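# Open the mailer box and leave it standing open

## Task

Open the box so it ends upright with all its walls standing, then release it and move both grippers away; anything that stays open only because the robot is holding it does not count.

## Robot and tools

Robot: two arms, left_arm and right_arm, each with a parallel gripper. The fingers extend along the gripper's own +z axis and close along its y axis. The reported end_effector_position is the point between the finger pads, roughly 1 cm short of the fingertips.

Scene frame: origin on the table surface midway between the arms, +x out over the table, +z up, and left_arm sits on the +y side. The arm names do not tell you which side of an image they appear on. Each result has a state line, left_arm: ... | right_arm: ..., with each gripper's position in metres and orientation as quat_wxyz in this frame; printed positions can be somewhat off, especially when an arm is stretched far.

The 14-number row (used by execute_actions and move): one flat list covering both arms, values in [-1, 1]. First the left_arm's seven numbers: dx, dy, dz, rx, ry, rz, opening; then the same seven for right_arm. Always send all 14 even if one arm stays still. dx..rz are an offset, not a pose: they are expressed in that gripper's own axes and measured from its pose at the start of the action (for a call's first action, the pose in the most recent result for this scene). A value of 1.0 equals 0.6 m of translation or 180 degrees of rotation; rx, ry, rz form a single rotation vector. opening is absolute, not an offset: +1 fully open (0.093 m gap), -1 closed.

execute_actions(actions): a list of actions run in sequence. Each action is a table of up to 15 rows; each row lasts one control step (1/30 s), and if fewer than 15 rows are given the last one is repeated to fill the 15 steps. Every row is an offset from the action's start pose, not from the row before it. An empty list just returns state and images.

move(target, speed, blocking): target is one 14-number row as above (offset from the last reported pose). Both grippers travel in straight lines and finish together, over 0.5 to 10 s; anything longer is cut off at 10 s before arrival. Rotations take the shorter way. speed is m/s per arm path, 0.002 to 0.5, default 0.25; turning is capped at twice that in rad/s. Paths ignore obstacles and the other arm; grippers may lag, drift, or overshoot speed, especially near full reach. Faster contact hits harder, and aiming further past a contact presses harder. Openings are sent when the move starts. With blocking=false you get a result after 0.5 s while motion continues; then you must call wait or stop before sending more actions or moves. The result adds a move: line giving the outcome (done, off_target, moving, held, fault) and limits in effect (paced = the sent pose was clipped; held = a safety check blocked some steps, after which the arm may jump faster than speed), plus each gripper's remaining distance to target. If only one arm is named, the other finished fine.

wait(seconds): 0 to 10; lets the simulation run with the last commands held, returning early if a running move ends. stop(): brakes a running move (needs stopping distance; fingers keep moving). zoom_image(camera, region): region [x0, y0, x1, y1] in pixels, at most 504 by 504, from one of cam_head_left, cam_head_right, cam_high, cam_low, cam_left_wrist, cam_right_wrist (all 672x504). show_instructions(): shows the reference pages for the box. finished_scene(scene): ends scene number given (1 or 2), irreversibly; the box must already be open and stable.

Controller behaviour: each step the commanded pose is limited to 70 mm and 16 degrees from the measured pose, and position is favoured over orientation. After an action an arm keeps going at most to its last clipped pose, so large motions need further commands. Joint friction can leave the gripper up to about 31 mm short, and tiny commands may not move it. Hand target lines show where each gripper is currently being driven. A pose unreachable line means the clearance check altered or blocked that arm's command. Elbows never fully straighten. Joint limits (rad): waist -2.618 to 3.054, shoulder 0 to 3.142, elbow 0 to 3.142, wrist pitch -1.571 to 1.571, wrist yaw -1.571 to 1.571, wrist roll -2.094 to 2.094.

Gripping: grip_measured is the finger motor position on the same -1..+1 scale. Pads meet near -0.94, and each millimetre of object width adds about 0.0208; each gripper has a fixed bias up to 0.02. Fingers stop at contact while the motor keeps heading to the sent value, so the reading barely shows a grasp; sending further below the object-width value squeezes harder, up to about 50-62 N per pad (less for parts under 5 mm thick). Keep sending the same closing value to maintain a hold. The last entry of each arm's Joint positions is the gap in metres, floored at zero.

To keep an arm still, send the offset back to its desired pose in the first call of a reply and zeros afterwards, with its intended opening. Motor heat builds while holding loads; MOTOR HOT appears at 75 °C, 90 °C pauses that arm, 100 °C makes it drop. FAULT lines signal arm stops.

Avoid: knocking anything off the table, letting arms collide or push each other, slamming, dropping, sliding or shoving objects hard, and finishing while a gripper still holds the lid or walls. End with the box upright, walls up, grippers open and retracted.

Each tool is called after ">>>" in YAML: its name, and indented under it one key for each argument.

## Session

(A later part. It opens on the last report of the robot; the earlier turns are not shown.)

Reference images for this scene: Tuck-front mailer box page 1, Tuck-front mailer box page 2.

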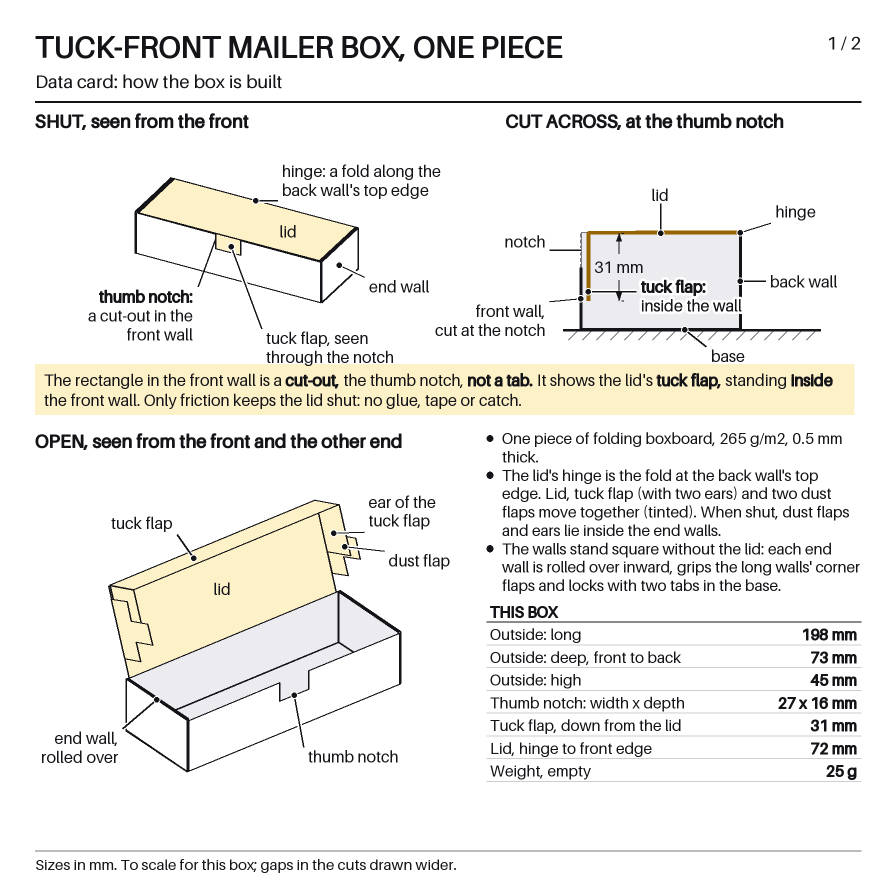

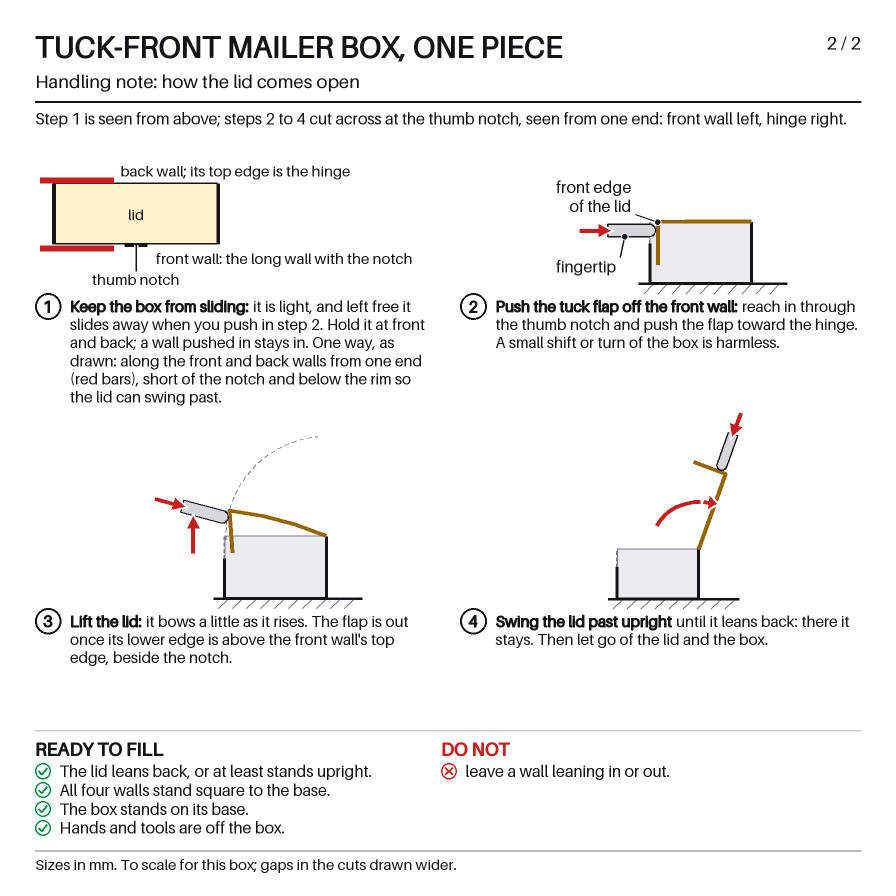

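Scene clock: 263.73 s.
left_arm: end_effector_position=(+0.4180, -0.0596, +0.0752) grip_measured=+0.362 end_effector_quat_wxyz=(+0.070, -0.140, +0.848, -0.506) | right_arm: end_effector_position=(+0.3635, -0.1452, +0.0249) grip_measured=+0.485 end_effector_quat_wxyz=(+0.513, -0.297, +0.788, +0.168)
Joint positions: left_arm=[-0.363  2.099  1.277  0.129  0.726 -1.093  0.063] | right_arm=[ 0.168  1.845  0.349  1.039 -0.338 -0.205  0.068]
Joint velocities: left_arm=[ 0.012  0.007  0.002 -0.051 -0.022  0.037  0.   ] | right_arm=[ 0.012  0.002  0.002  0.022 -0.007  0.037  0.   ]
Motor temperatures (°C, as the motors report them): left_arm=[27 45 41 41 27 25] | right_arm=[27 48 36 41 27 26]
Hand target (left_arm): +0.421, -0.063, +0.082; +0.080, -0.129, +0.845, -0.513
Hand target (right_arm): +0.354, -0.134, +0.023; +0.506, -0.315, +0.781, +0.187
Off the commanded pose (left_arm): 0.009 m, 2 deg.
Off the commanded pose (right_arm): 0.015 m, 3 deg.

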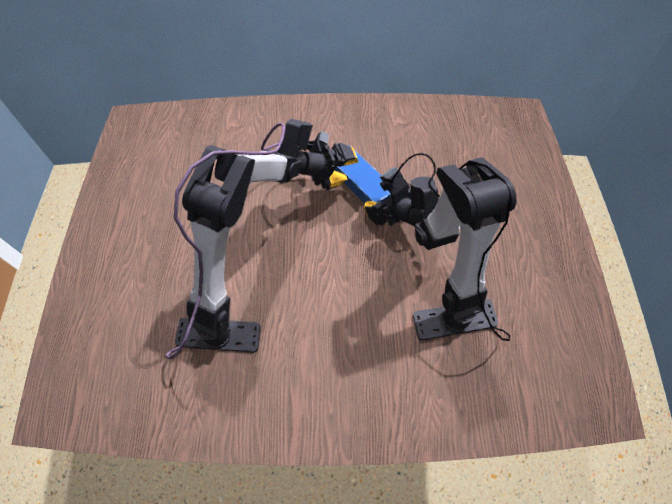

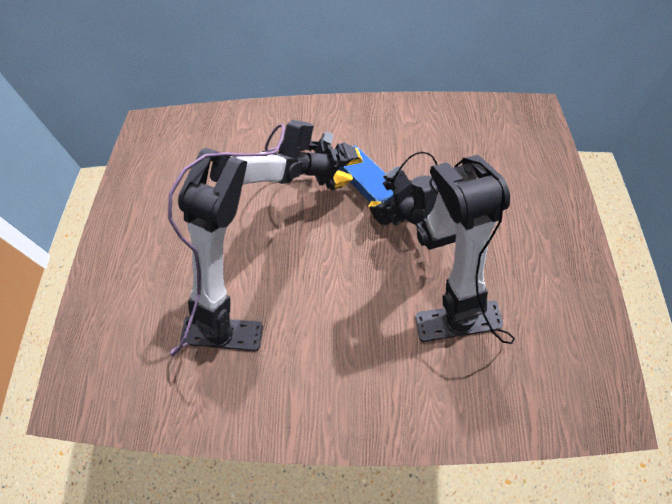

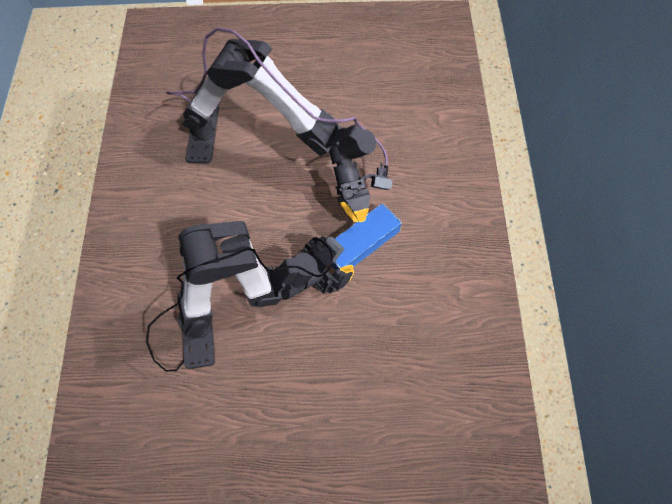

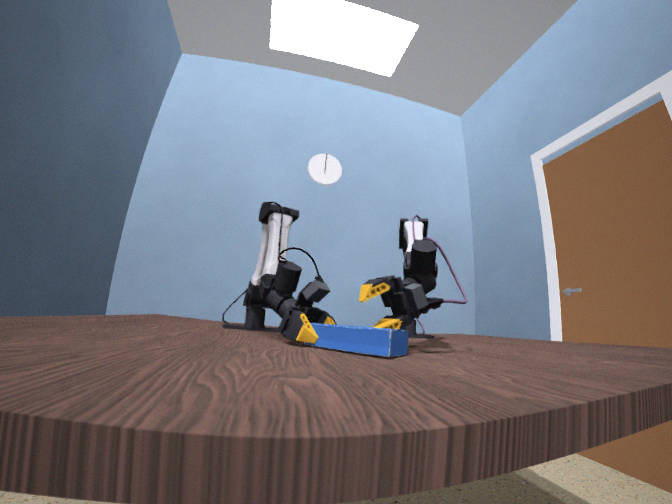

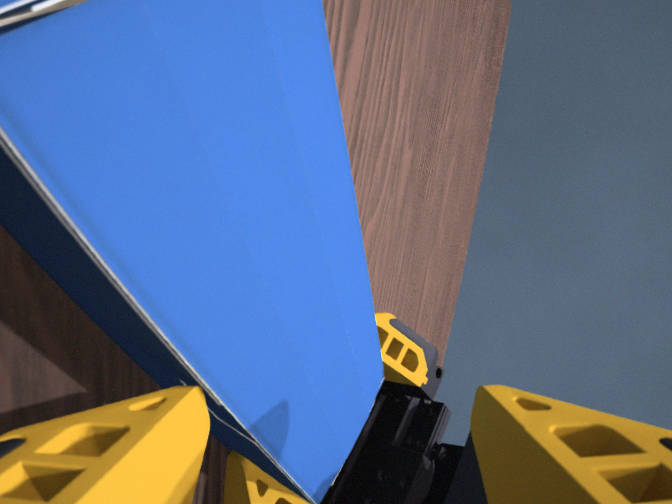

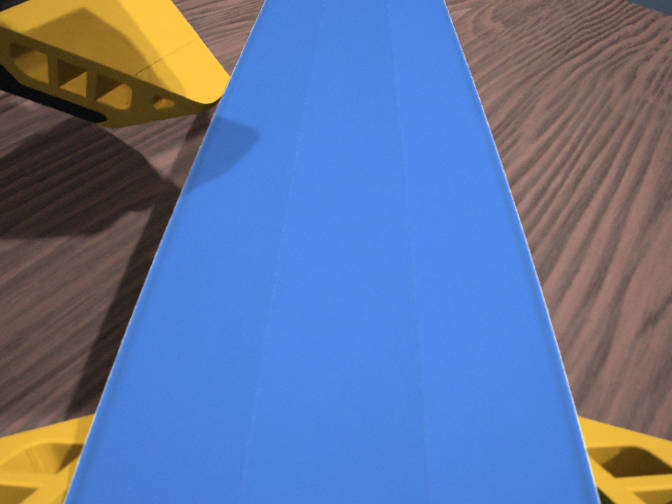

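>>> execute_actions:
  actions:
    - [[-0.006,-0.014,0,0.004,-0.004,0.008,0.36,-0.01,0.005,0.024,0,0,0,0.48]]
    - [[-0.006,-0.014,0,0.004,-0.004,0.008,0.33,-0.004,0.028,0.01,-0.015,0,-0.004,0.48]]

Scene clock: 266.67 s.
left_arm: end_effector_position=(+0.4196, -0.0579, +0.0734) grip_measured=+0.332 end_effector_quat_wxyz=(+0.074, -0.144, +0.850, -0.501) | right_arm: end_effector_position=(+0.3700, -0.1371, +0.0254) grip_measured=+0.485 end_effector_quat_wxyz=(+0.517, -0.290, +0.790, +0.159)
Joint positions: left_arm=[-0.363  2.099  1.277  0.125  0.711 -1.093  0.061] | right_arm=[ 0.207  1.864  0.377  1.041 -0.279 -0.184  0.068]
Joint velocities: left_arm=[-0.012 -0.012  0.002 -0.007 -0.051 -0.022 -0.001] | right_arm=[-0.002 -0.017  0.007  0.007 -0.066  0.007  0.   ]
Motor temperatures (°C, as the motors report them): left_arm=[27 45 41 41 27 25] | right_arm=[27 48 36 41 27 26]
Hand target (left_arm): +0.423, -0.062, +0.082; +0.084, -0.133, +0.847, -0.508
Hand target (right_arm): +0.364, -0.123, +0.024; +0.510, -0.310, +0.782, +0.178
Off the commanded pose (left_arm): 0.010 m, 2 deg.
Off the commanded pose (right_arm): 0.015 m, 3 deg.

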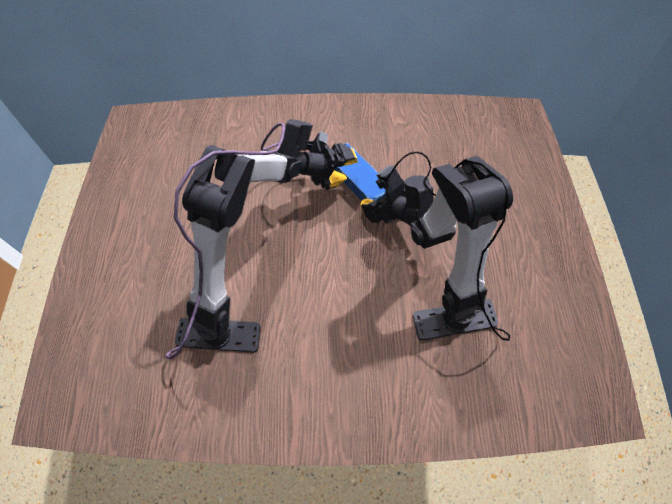

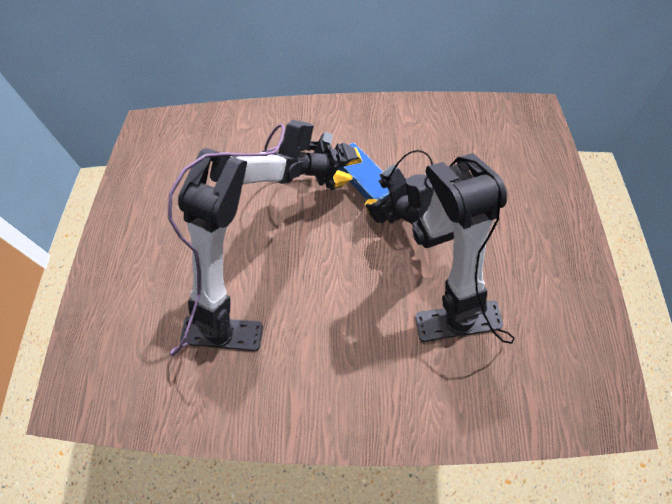

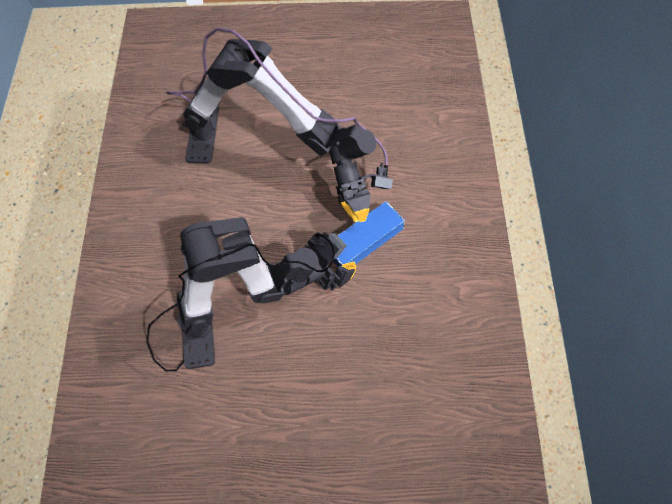

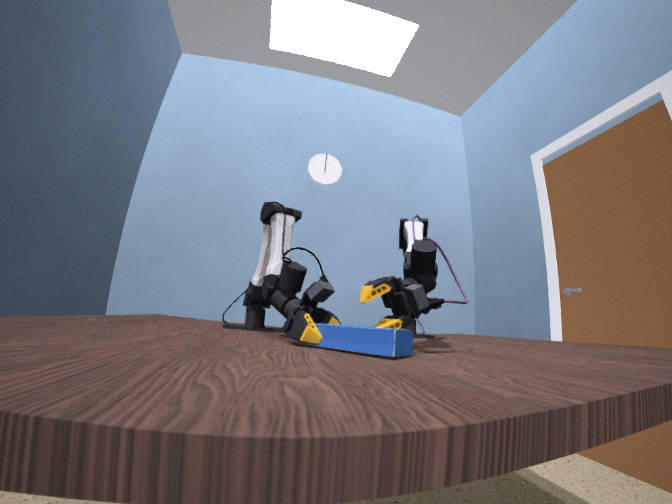

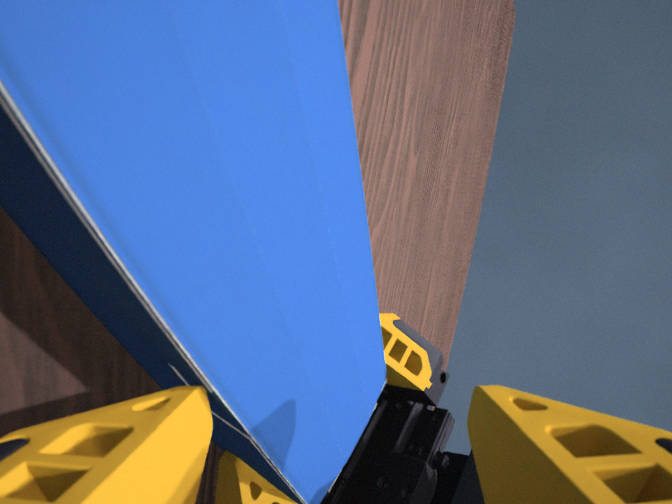

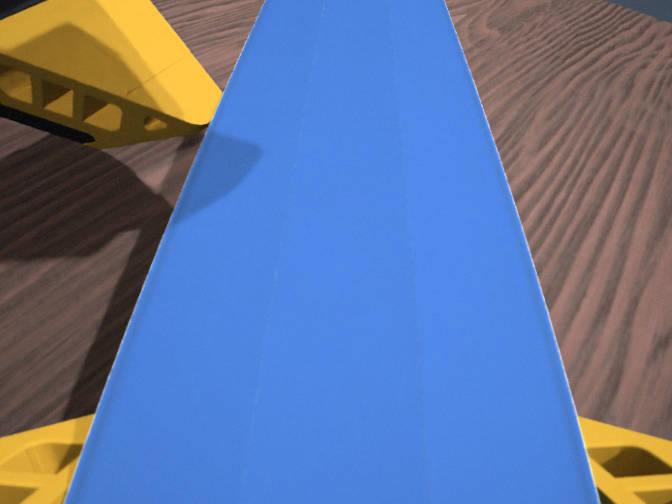

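>>> execute_actions:
  actions:
    - [[-0.006,-0.016,0.004,0.006,-0.004,0.008,0.38,-0.009,0.0,0.022,0,0,0,0.48]]
    - [[-0.006,-0.016,0.008,0.006,-0.004,0.008,0.4,-0.004,0.02,0.01,-0.025,0,-0.008,0.48]]
    - [[-0.006,-0.016,0.008,0.006,-0.004,0.008,0.4,0,0.02,0.0,-0.025,0,-0.008,0.48]]

Scene clock: 271.87 s.
left_arm: end_effector_position=(+0.4201, -0.0578, +0.0735) grip_measured=+0.398 end_effector_quat_wxyz=(+0.075, -0.145, +0.850, -0.501) | right_arm: end_effector_position=(+0.3757, -0.1326, +0.0258) grip_measured=+0.485 end_effector_quat_wxyz=(+0.517, -0.295, +0.786, +0.165)
Joint positions: left_arm=[-0.363  2.099  1.277  0.127  0.708 -1.093  0.064] | right_arm=[ 0.205  1.881  0.406  1.031 -0.297 -0.189  0.068]
Joint velocities: left_arm=[ 0.002  0.002 -0.017  0.022 -0.022 -0.022  0.   ] | right_arm=[-0.017 -0.012 -0.027 -0.051 -0.037  0.051 -0.002]
Motor temperatures (°C, as the motors report them): left_arm=[27 45 41 42 27 25] | right_arm=[27 47 36 41 27 26]
Hand target (left_arm): +0.426, -0.065, +0.080; +0.089, -0.136, +0.846, -0.508
Hand target (right_arm): +0.368, -0.123, +0.025; +0.509, -0.321, +0.777, +0.185
Off the commanded pose (left_arm): 0.012 m, 2 deg.
Off the commanded pose (right_arm): 0.012 m, 4 deg.

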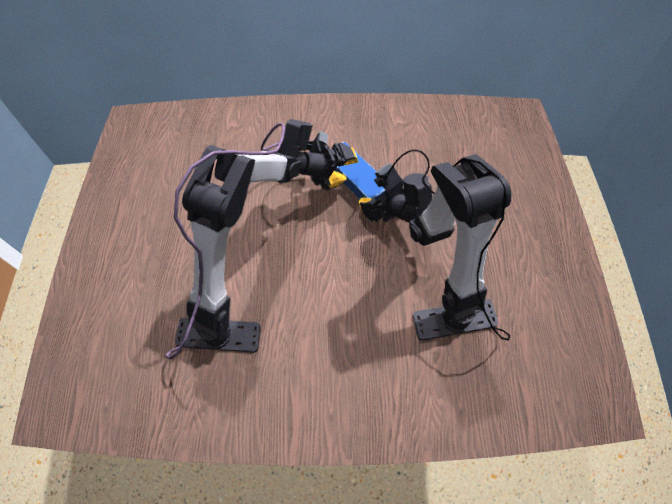

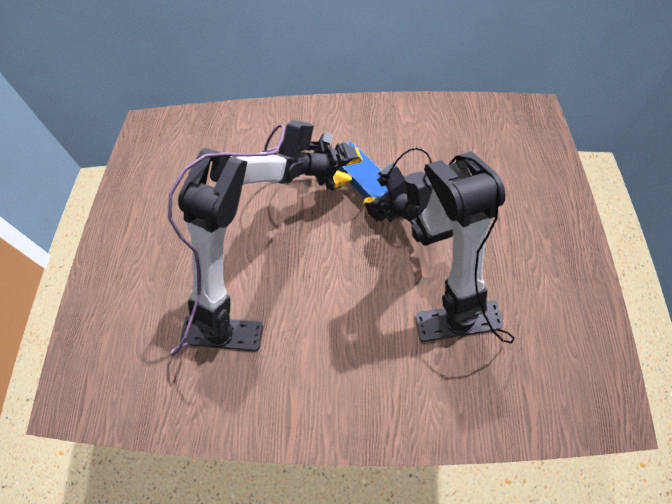

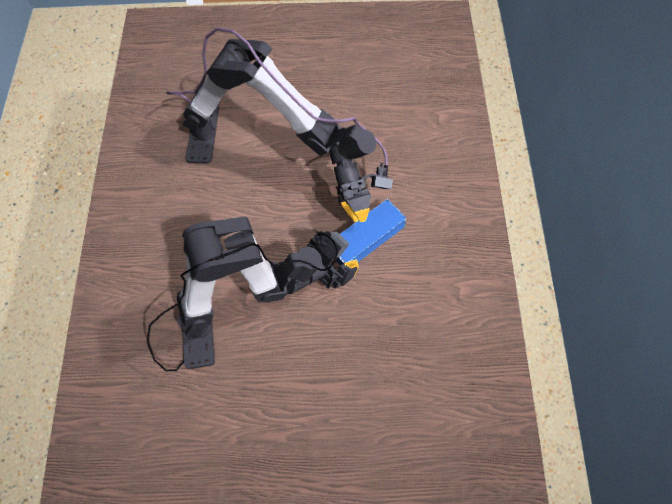

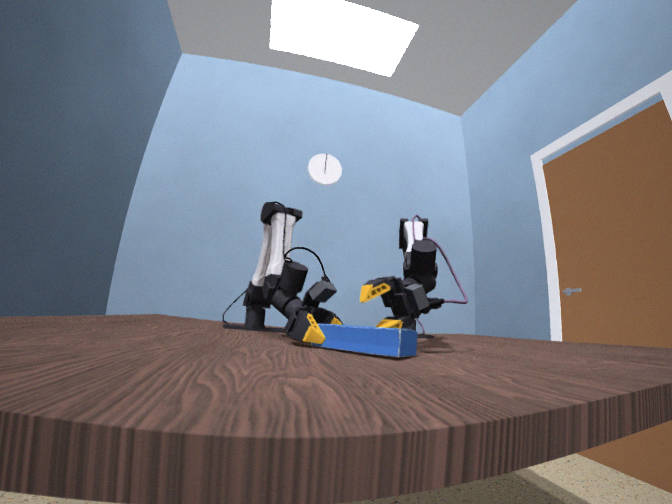

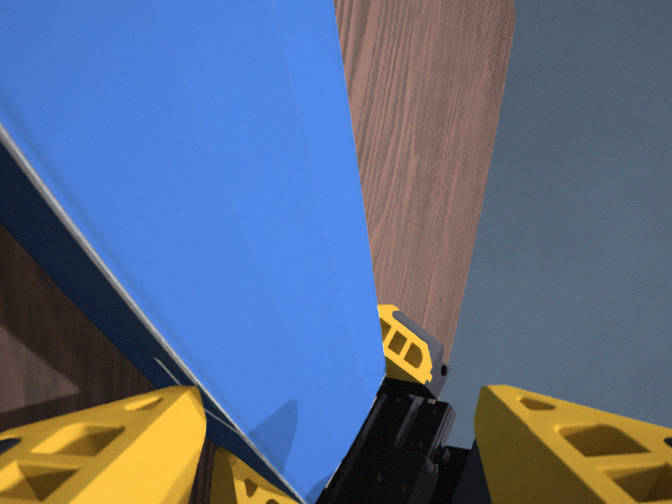

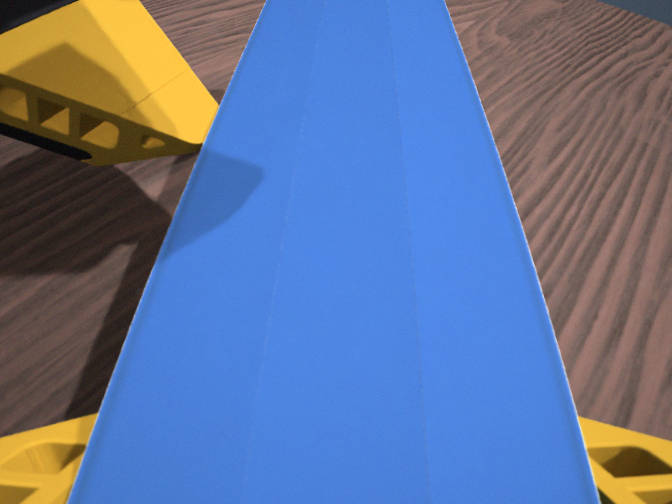

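>>> execute_actions:
  actions:
    - [[-0.008,-0.02,0.01,0.008,-0.004,0.01,0.34,0,0.022,0,-0.025,0,-0.008,0.48]]
    - [[-0.008,-0.02,0.01,0.008,-0.004,0.01,0.28,0,0.022,0,-0.025,0,-0.008,0.48]]
    - [[-0.008,-0.02,0.01,0.008,-0.004,0.01,0.22,0,0.022,0,-0.025,0,-0.008,0.48]]

>>> zoom_image:
  camera: "cam_left_wrist"
  region: [60,260,340,470]

Scene clock: 276.40 s.
left_arm: end_effector_position=(+0.4179, -0.0572, +0.0713) grip_measured=+0.222 end_effector_quat_wxyz=(+0.068, -0.147, +0.852, -0.498) | right_arm: end_effector_position=(+0.3751, -0.1344, +0.0255) grip_measured=+0.485 end_effector_quat_wxyz=(+0.515, -0.301, +0.784, +0.172)
Joint positions: left_arm=[-0.363  2.099  1.277  0.111  0.711 -1.093  0.056] | right_arm=[ 0.188  1.881  0.406  1.026 -0.332 -0.2    0.068]
Joint velocities: left_arm=[ 0.007 -0.002  0.012 -0.11   0.007 -0.037 -0.   ] | right_arm=[ 0.012 -0.007  0.007  0.051  0.022 -0.007 -0.001]
Motor temperatures (°C, as the motors report them): left_arm=[27 45 41 42 27 25] | right_arm=[27 47 36 41 27 27]
Hand target (left_arm): +0.426, -0.066, +0.080; +0.086, -0.135, +0.846, -0.508
Hand target (right_arm): +0.367, -0.124, +0.025; +0.506, -0.328, +0.774, +0.194
Off the commanded pose (left_arm): 0.015 m, 3 deg.
Off the commanded pose (right_arm): 0.014 m, 4 deg.

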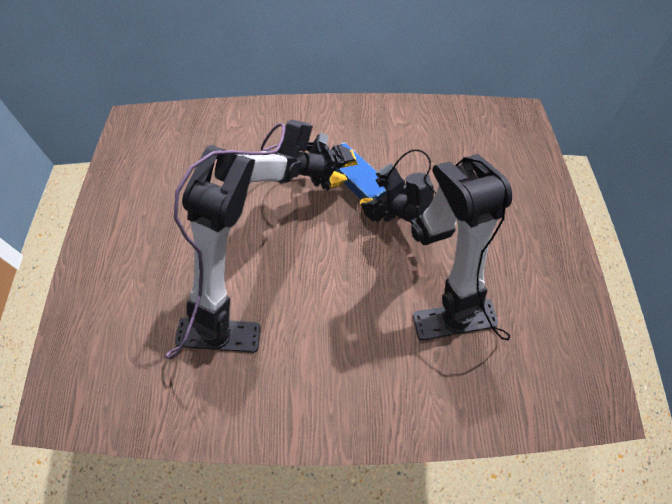

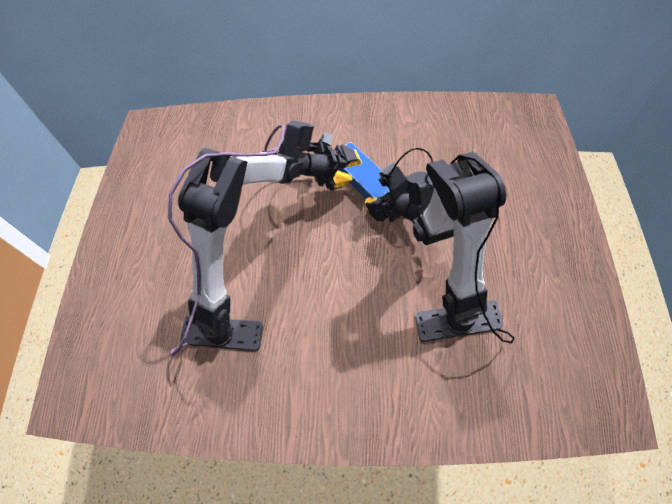

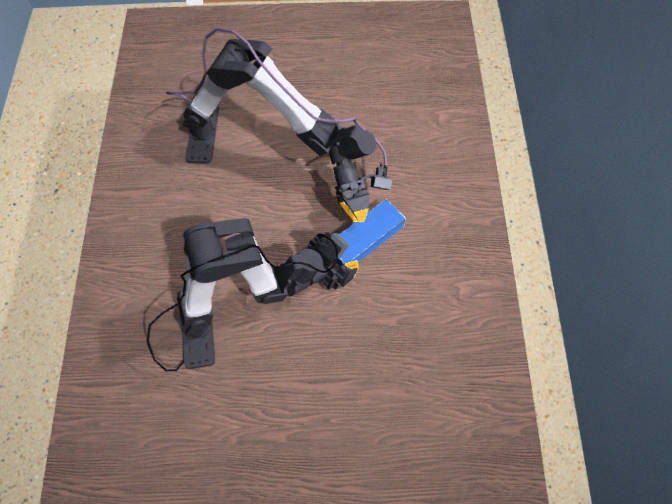

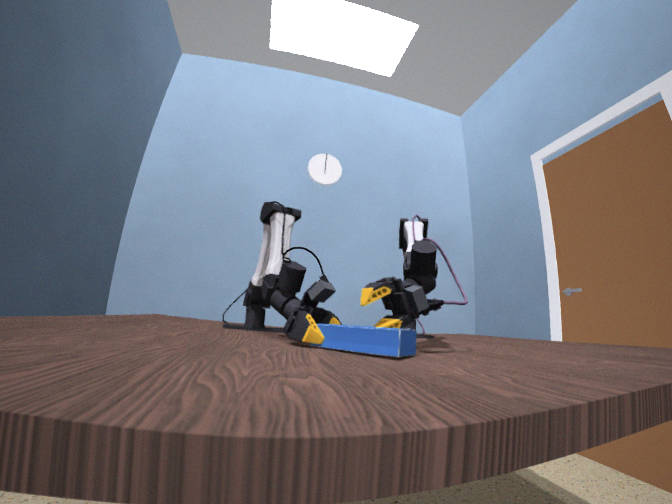

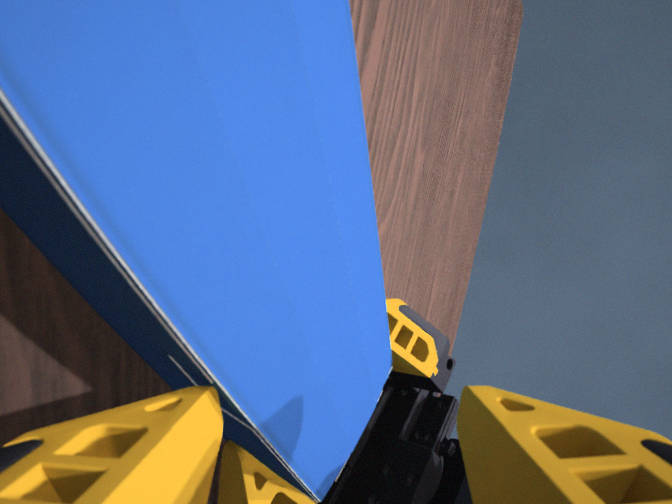

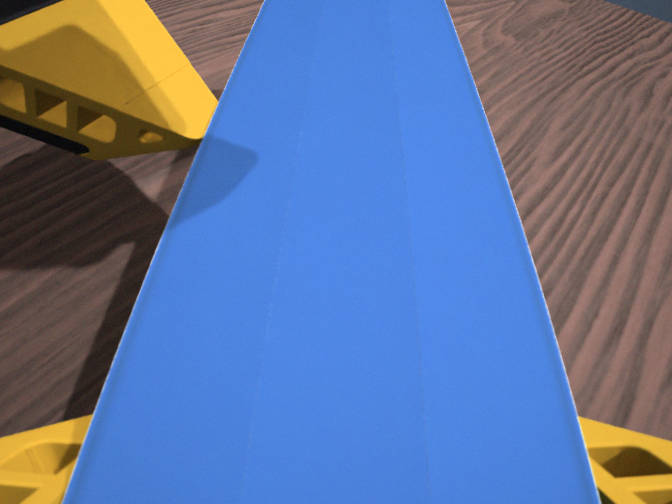

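Region (60, 260, 340, 470) of cam_left_wrist's 672x504 image, scaled by 1.800, with more detail than that image has; it fills the top 378 rows of this view, and the rest is white.

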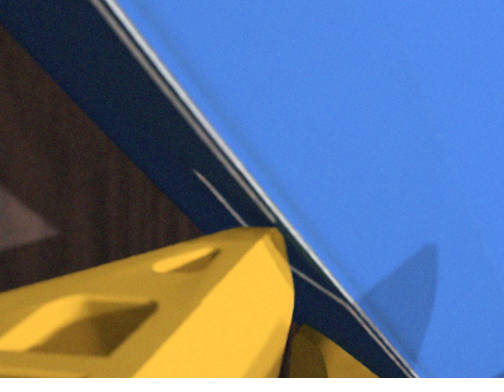

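>>> execute_actions:
  actions:
    - [[-0.012,-0.035,0.012,0.015,-0.004,0.015,0.18,0,0.022,0,-0.025,0,-0.008,0.48]]
    - [[-0.012,-0.035,0.012,0.015,-0.004,0.015,0.14,0,0.022,0,-0.025,0,-0.008,0.48]]
    - [[-0.012,-0.035,0.012,0.015,-0.004,0.015,0.10,0,0.022,0,-0.025,0,-0.008,0.48]]

>>> zoom_image:
  camera: "cam_head_left"
  region: [300,130,420,220]

Scene clock: 280.30 s.
left_arm: end_effector_position=(+0.4164, -0.0582, +0.0719) grip_measured=+0.102 end_effector_quat_wxyz=(+0.063, -0.148, +0.850, -0.501) | right_arm: end_effector_position=(+0.3750, -0.1373, +0.0256) grip_measured=+0.485 end_effector_quat_wxyz=(+0.514, -0.305, +0.782, +0.178)
Joint positions: left_arm=[-0.363  2.099  1.277  0.111  0.721 -1.1    0.05 ] | right_arm=[ 0.167  1.881  0.406  1.022 -0.365 -0.211  0.068]
Joint velocities: left_arm=[ 0.002 -0.007 -0.002  0.066 -0.051  0.022  0.   ] | right_arm=[-0.002 -0.007  0.002  0.037  0.007 -0.037 -0.001]
Motor temperatures (°C, as the motors report them): left_arm=[27 45 42 42 27 25] | right_arm=[27 47 36 41 28 27]
Hand target (left_arm): +0.428, -0.071, +0.087; +0.085, -0.129, +0.842, -0.518
Hand target (right_arm): +0.366, -0.127, +0.025; +0.504, -0.332, +0.772, +0.200
Off the commanded pose (left_arm): 0.023 m, 4 deg.
Off the commanded pose (right_arm): 0.014 m, 4 deg.

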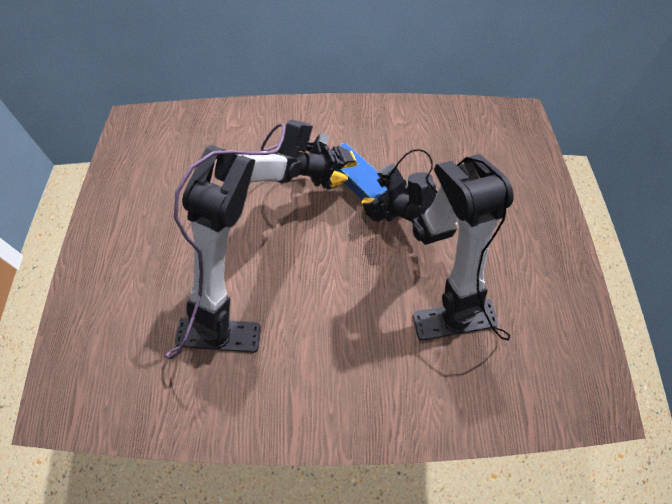

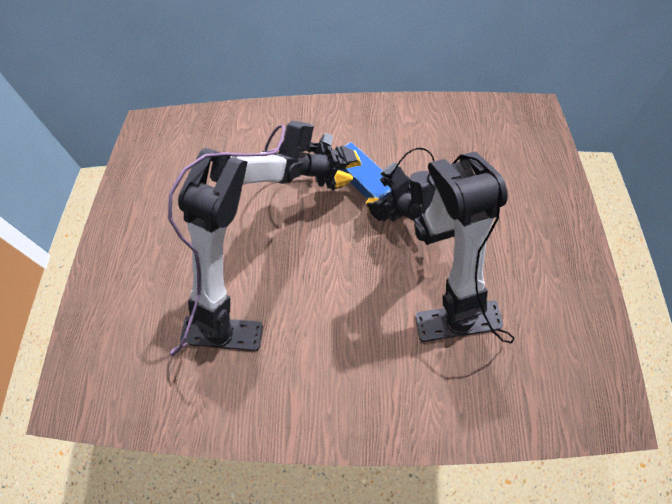

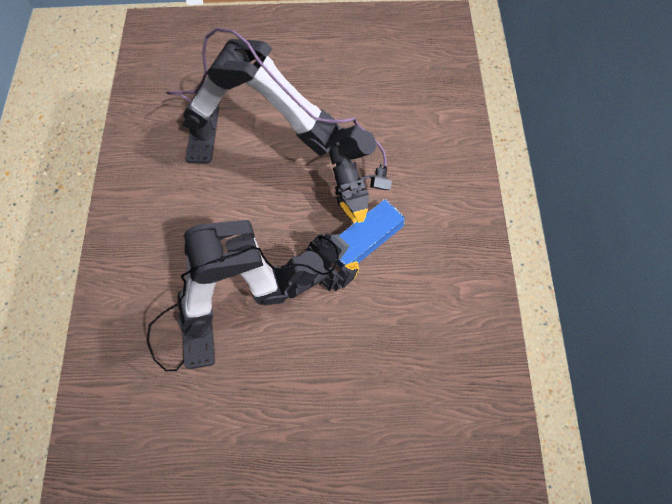

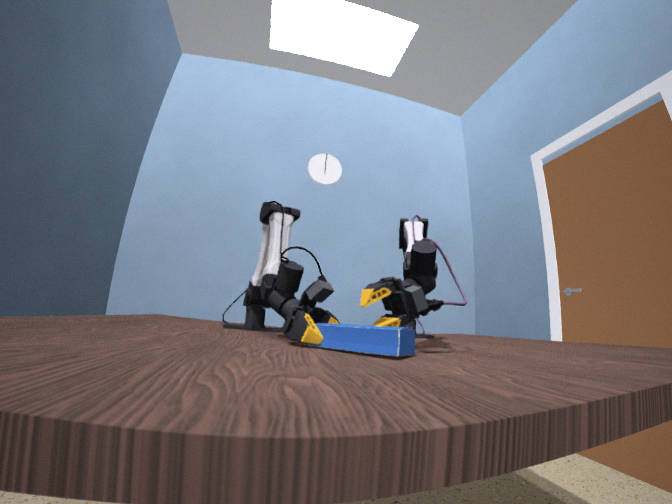

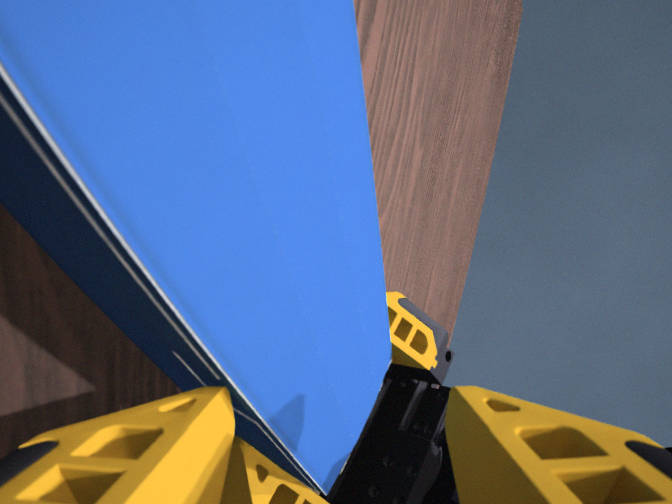

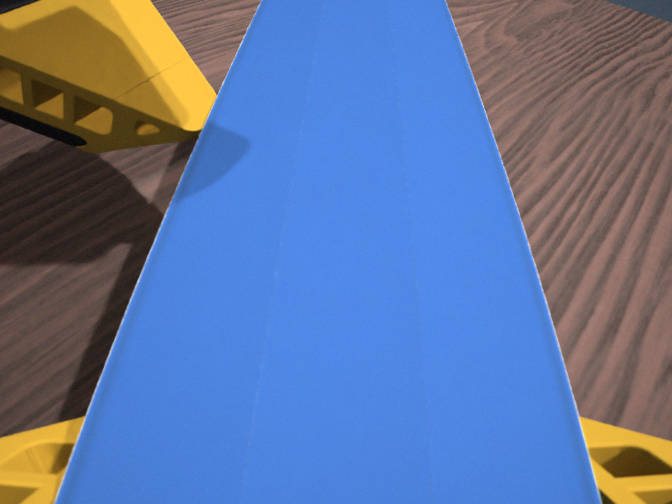

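Region (300, 130, 420, 220) of cam_head_left's 672x504 image, scaled by 4.200, with more detail than that image has; it fills the top 378 rows of this view, and the rest is white.

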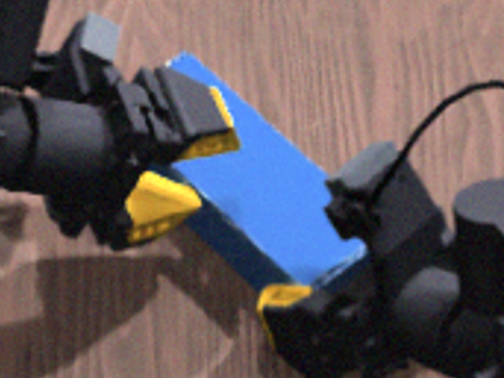

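Lid now rising. Continue.

>>> execute_actions:
  actions:
    - [[-0.012,-0.04,0.012,0.015,-0.004,0.015,0.05,0,0.022,0,-0.025,0,-0.008,0.48]]
    - [[-0.012,-0.04,0.012,0.015,-0.004,0.015,0.0,0,0.022,0,-0.025,0,-0.008,0.48]]
    - [[-0.012,-0.04,0.012,0.015,-0.004,0.015,-0.05,0,0.022,0,-0.025,0,-0.008,0.48]]
    - [[-0.012,-0.04,0.012,0.015,-0.004,0.015,-0.1,0,0.022,0,-0.025,0,-0.008,0.48]]

>>> zoom_image:
  camera: "cam_head_left"
  region: [300,130,420,220]

Scene clock: 285.17 s.
left_arm: end_effector_position=(+0.4299, -0.0687, +0.0967) grip_measured=-0.098 end_effector_quat_wxyz=(+0.076, -0.139, +0.843, -0.514) | right_arm: end_effector_position=(+0.3682, -0.1354, +0.0243) grip_measured=+0.485 end_effector_quat_wxyz=(+0.504, -0.325, +0.774, +0.205)
Joint positions: left_arm=[-0.371  2.102  1.359  0.083  0.721 -1.113  0.04 ] | right_arm=[ 0.139  1.881  0.406  1.001 -0.461 -0.235  0.068]
Joint velocities: left_arm=[-0.002 -0.012 -0.002  0.007 -0.022 -0.022 -0.   ] | right_arm=[-0.002  0.007 -0.002 -0.007 -0.051 -0.022 -0.001]
Motor temperatures (°C, as the motors report them): left_arm=[27 45 43 43 27 25] | right_arm=[27 47 36 40 28 27]
Hand target (left_arm): +0.433, -0.076, +0.097; +0.077, -0.135, +0.842, -0.517
Hand target (right_arm): +0.368, -0.132, +0.026; +0.504, -0.334, +0.769, +0.207
Off the commanded pose (left_arm): 0.008 m, 1 deg.
Off the commanded pose (right_arm): 0.004 m, 1 deg.

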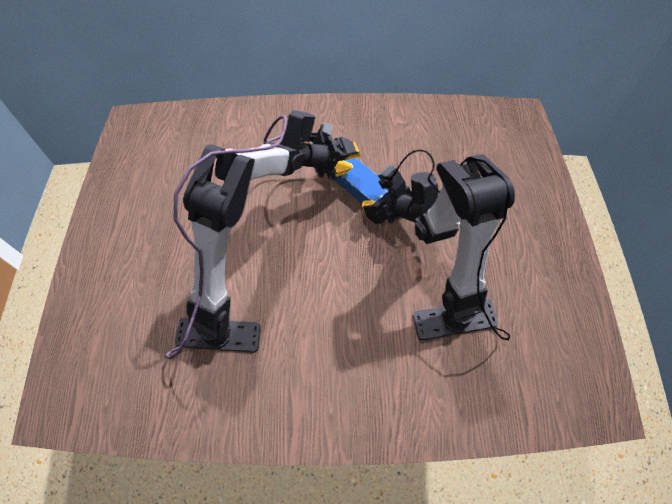

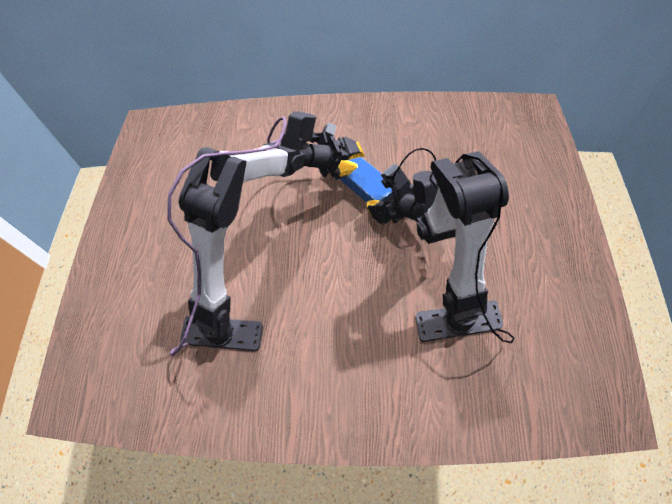

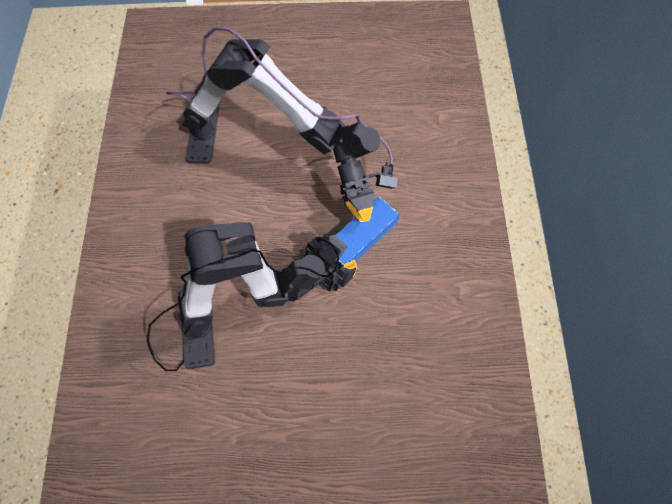

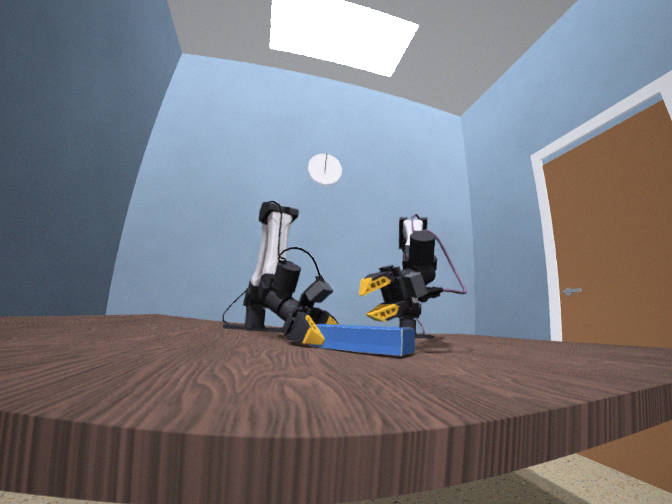

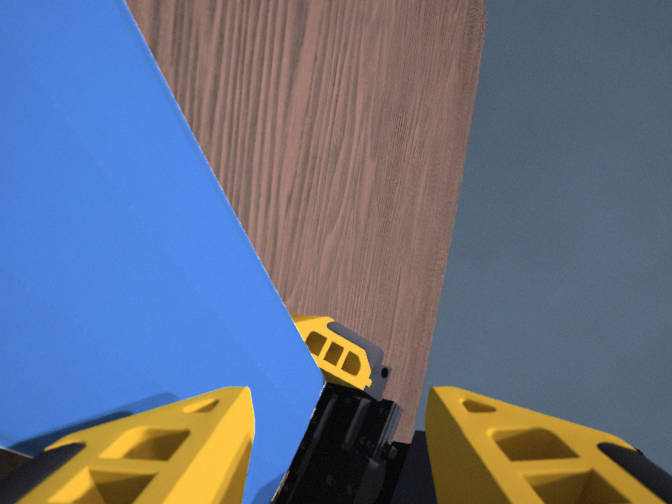

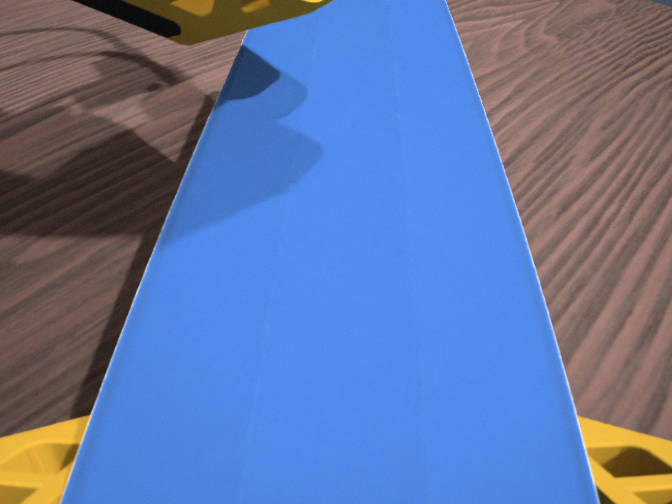

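Region (300, 130, 420, 220) of cam_head_left's 672x504 image, scaled by 4.200, with more detail than that image has; it fills the top 378 rows of this view, and the rest is white.

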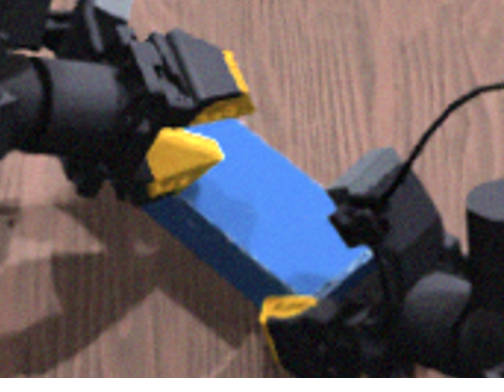

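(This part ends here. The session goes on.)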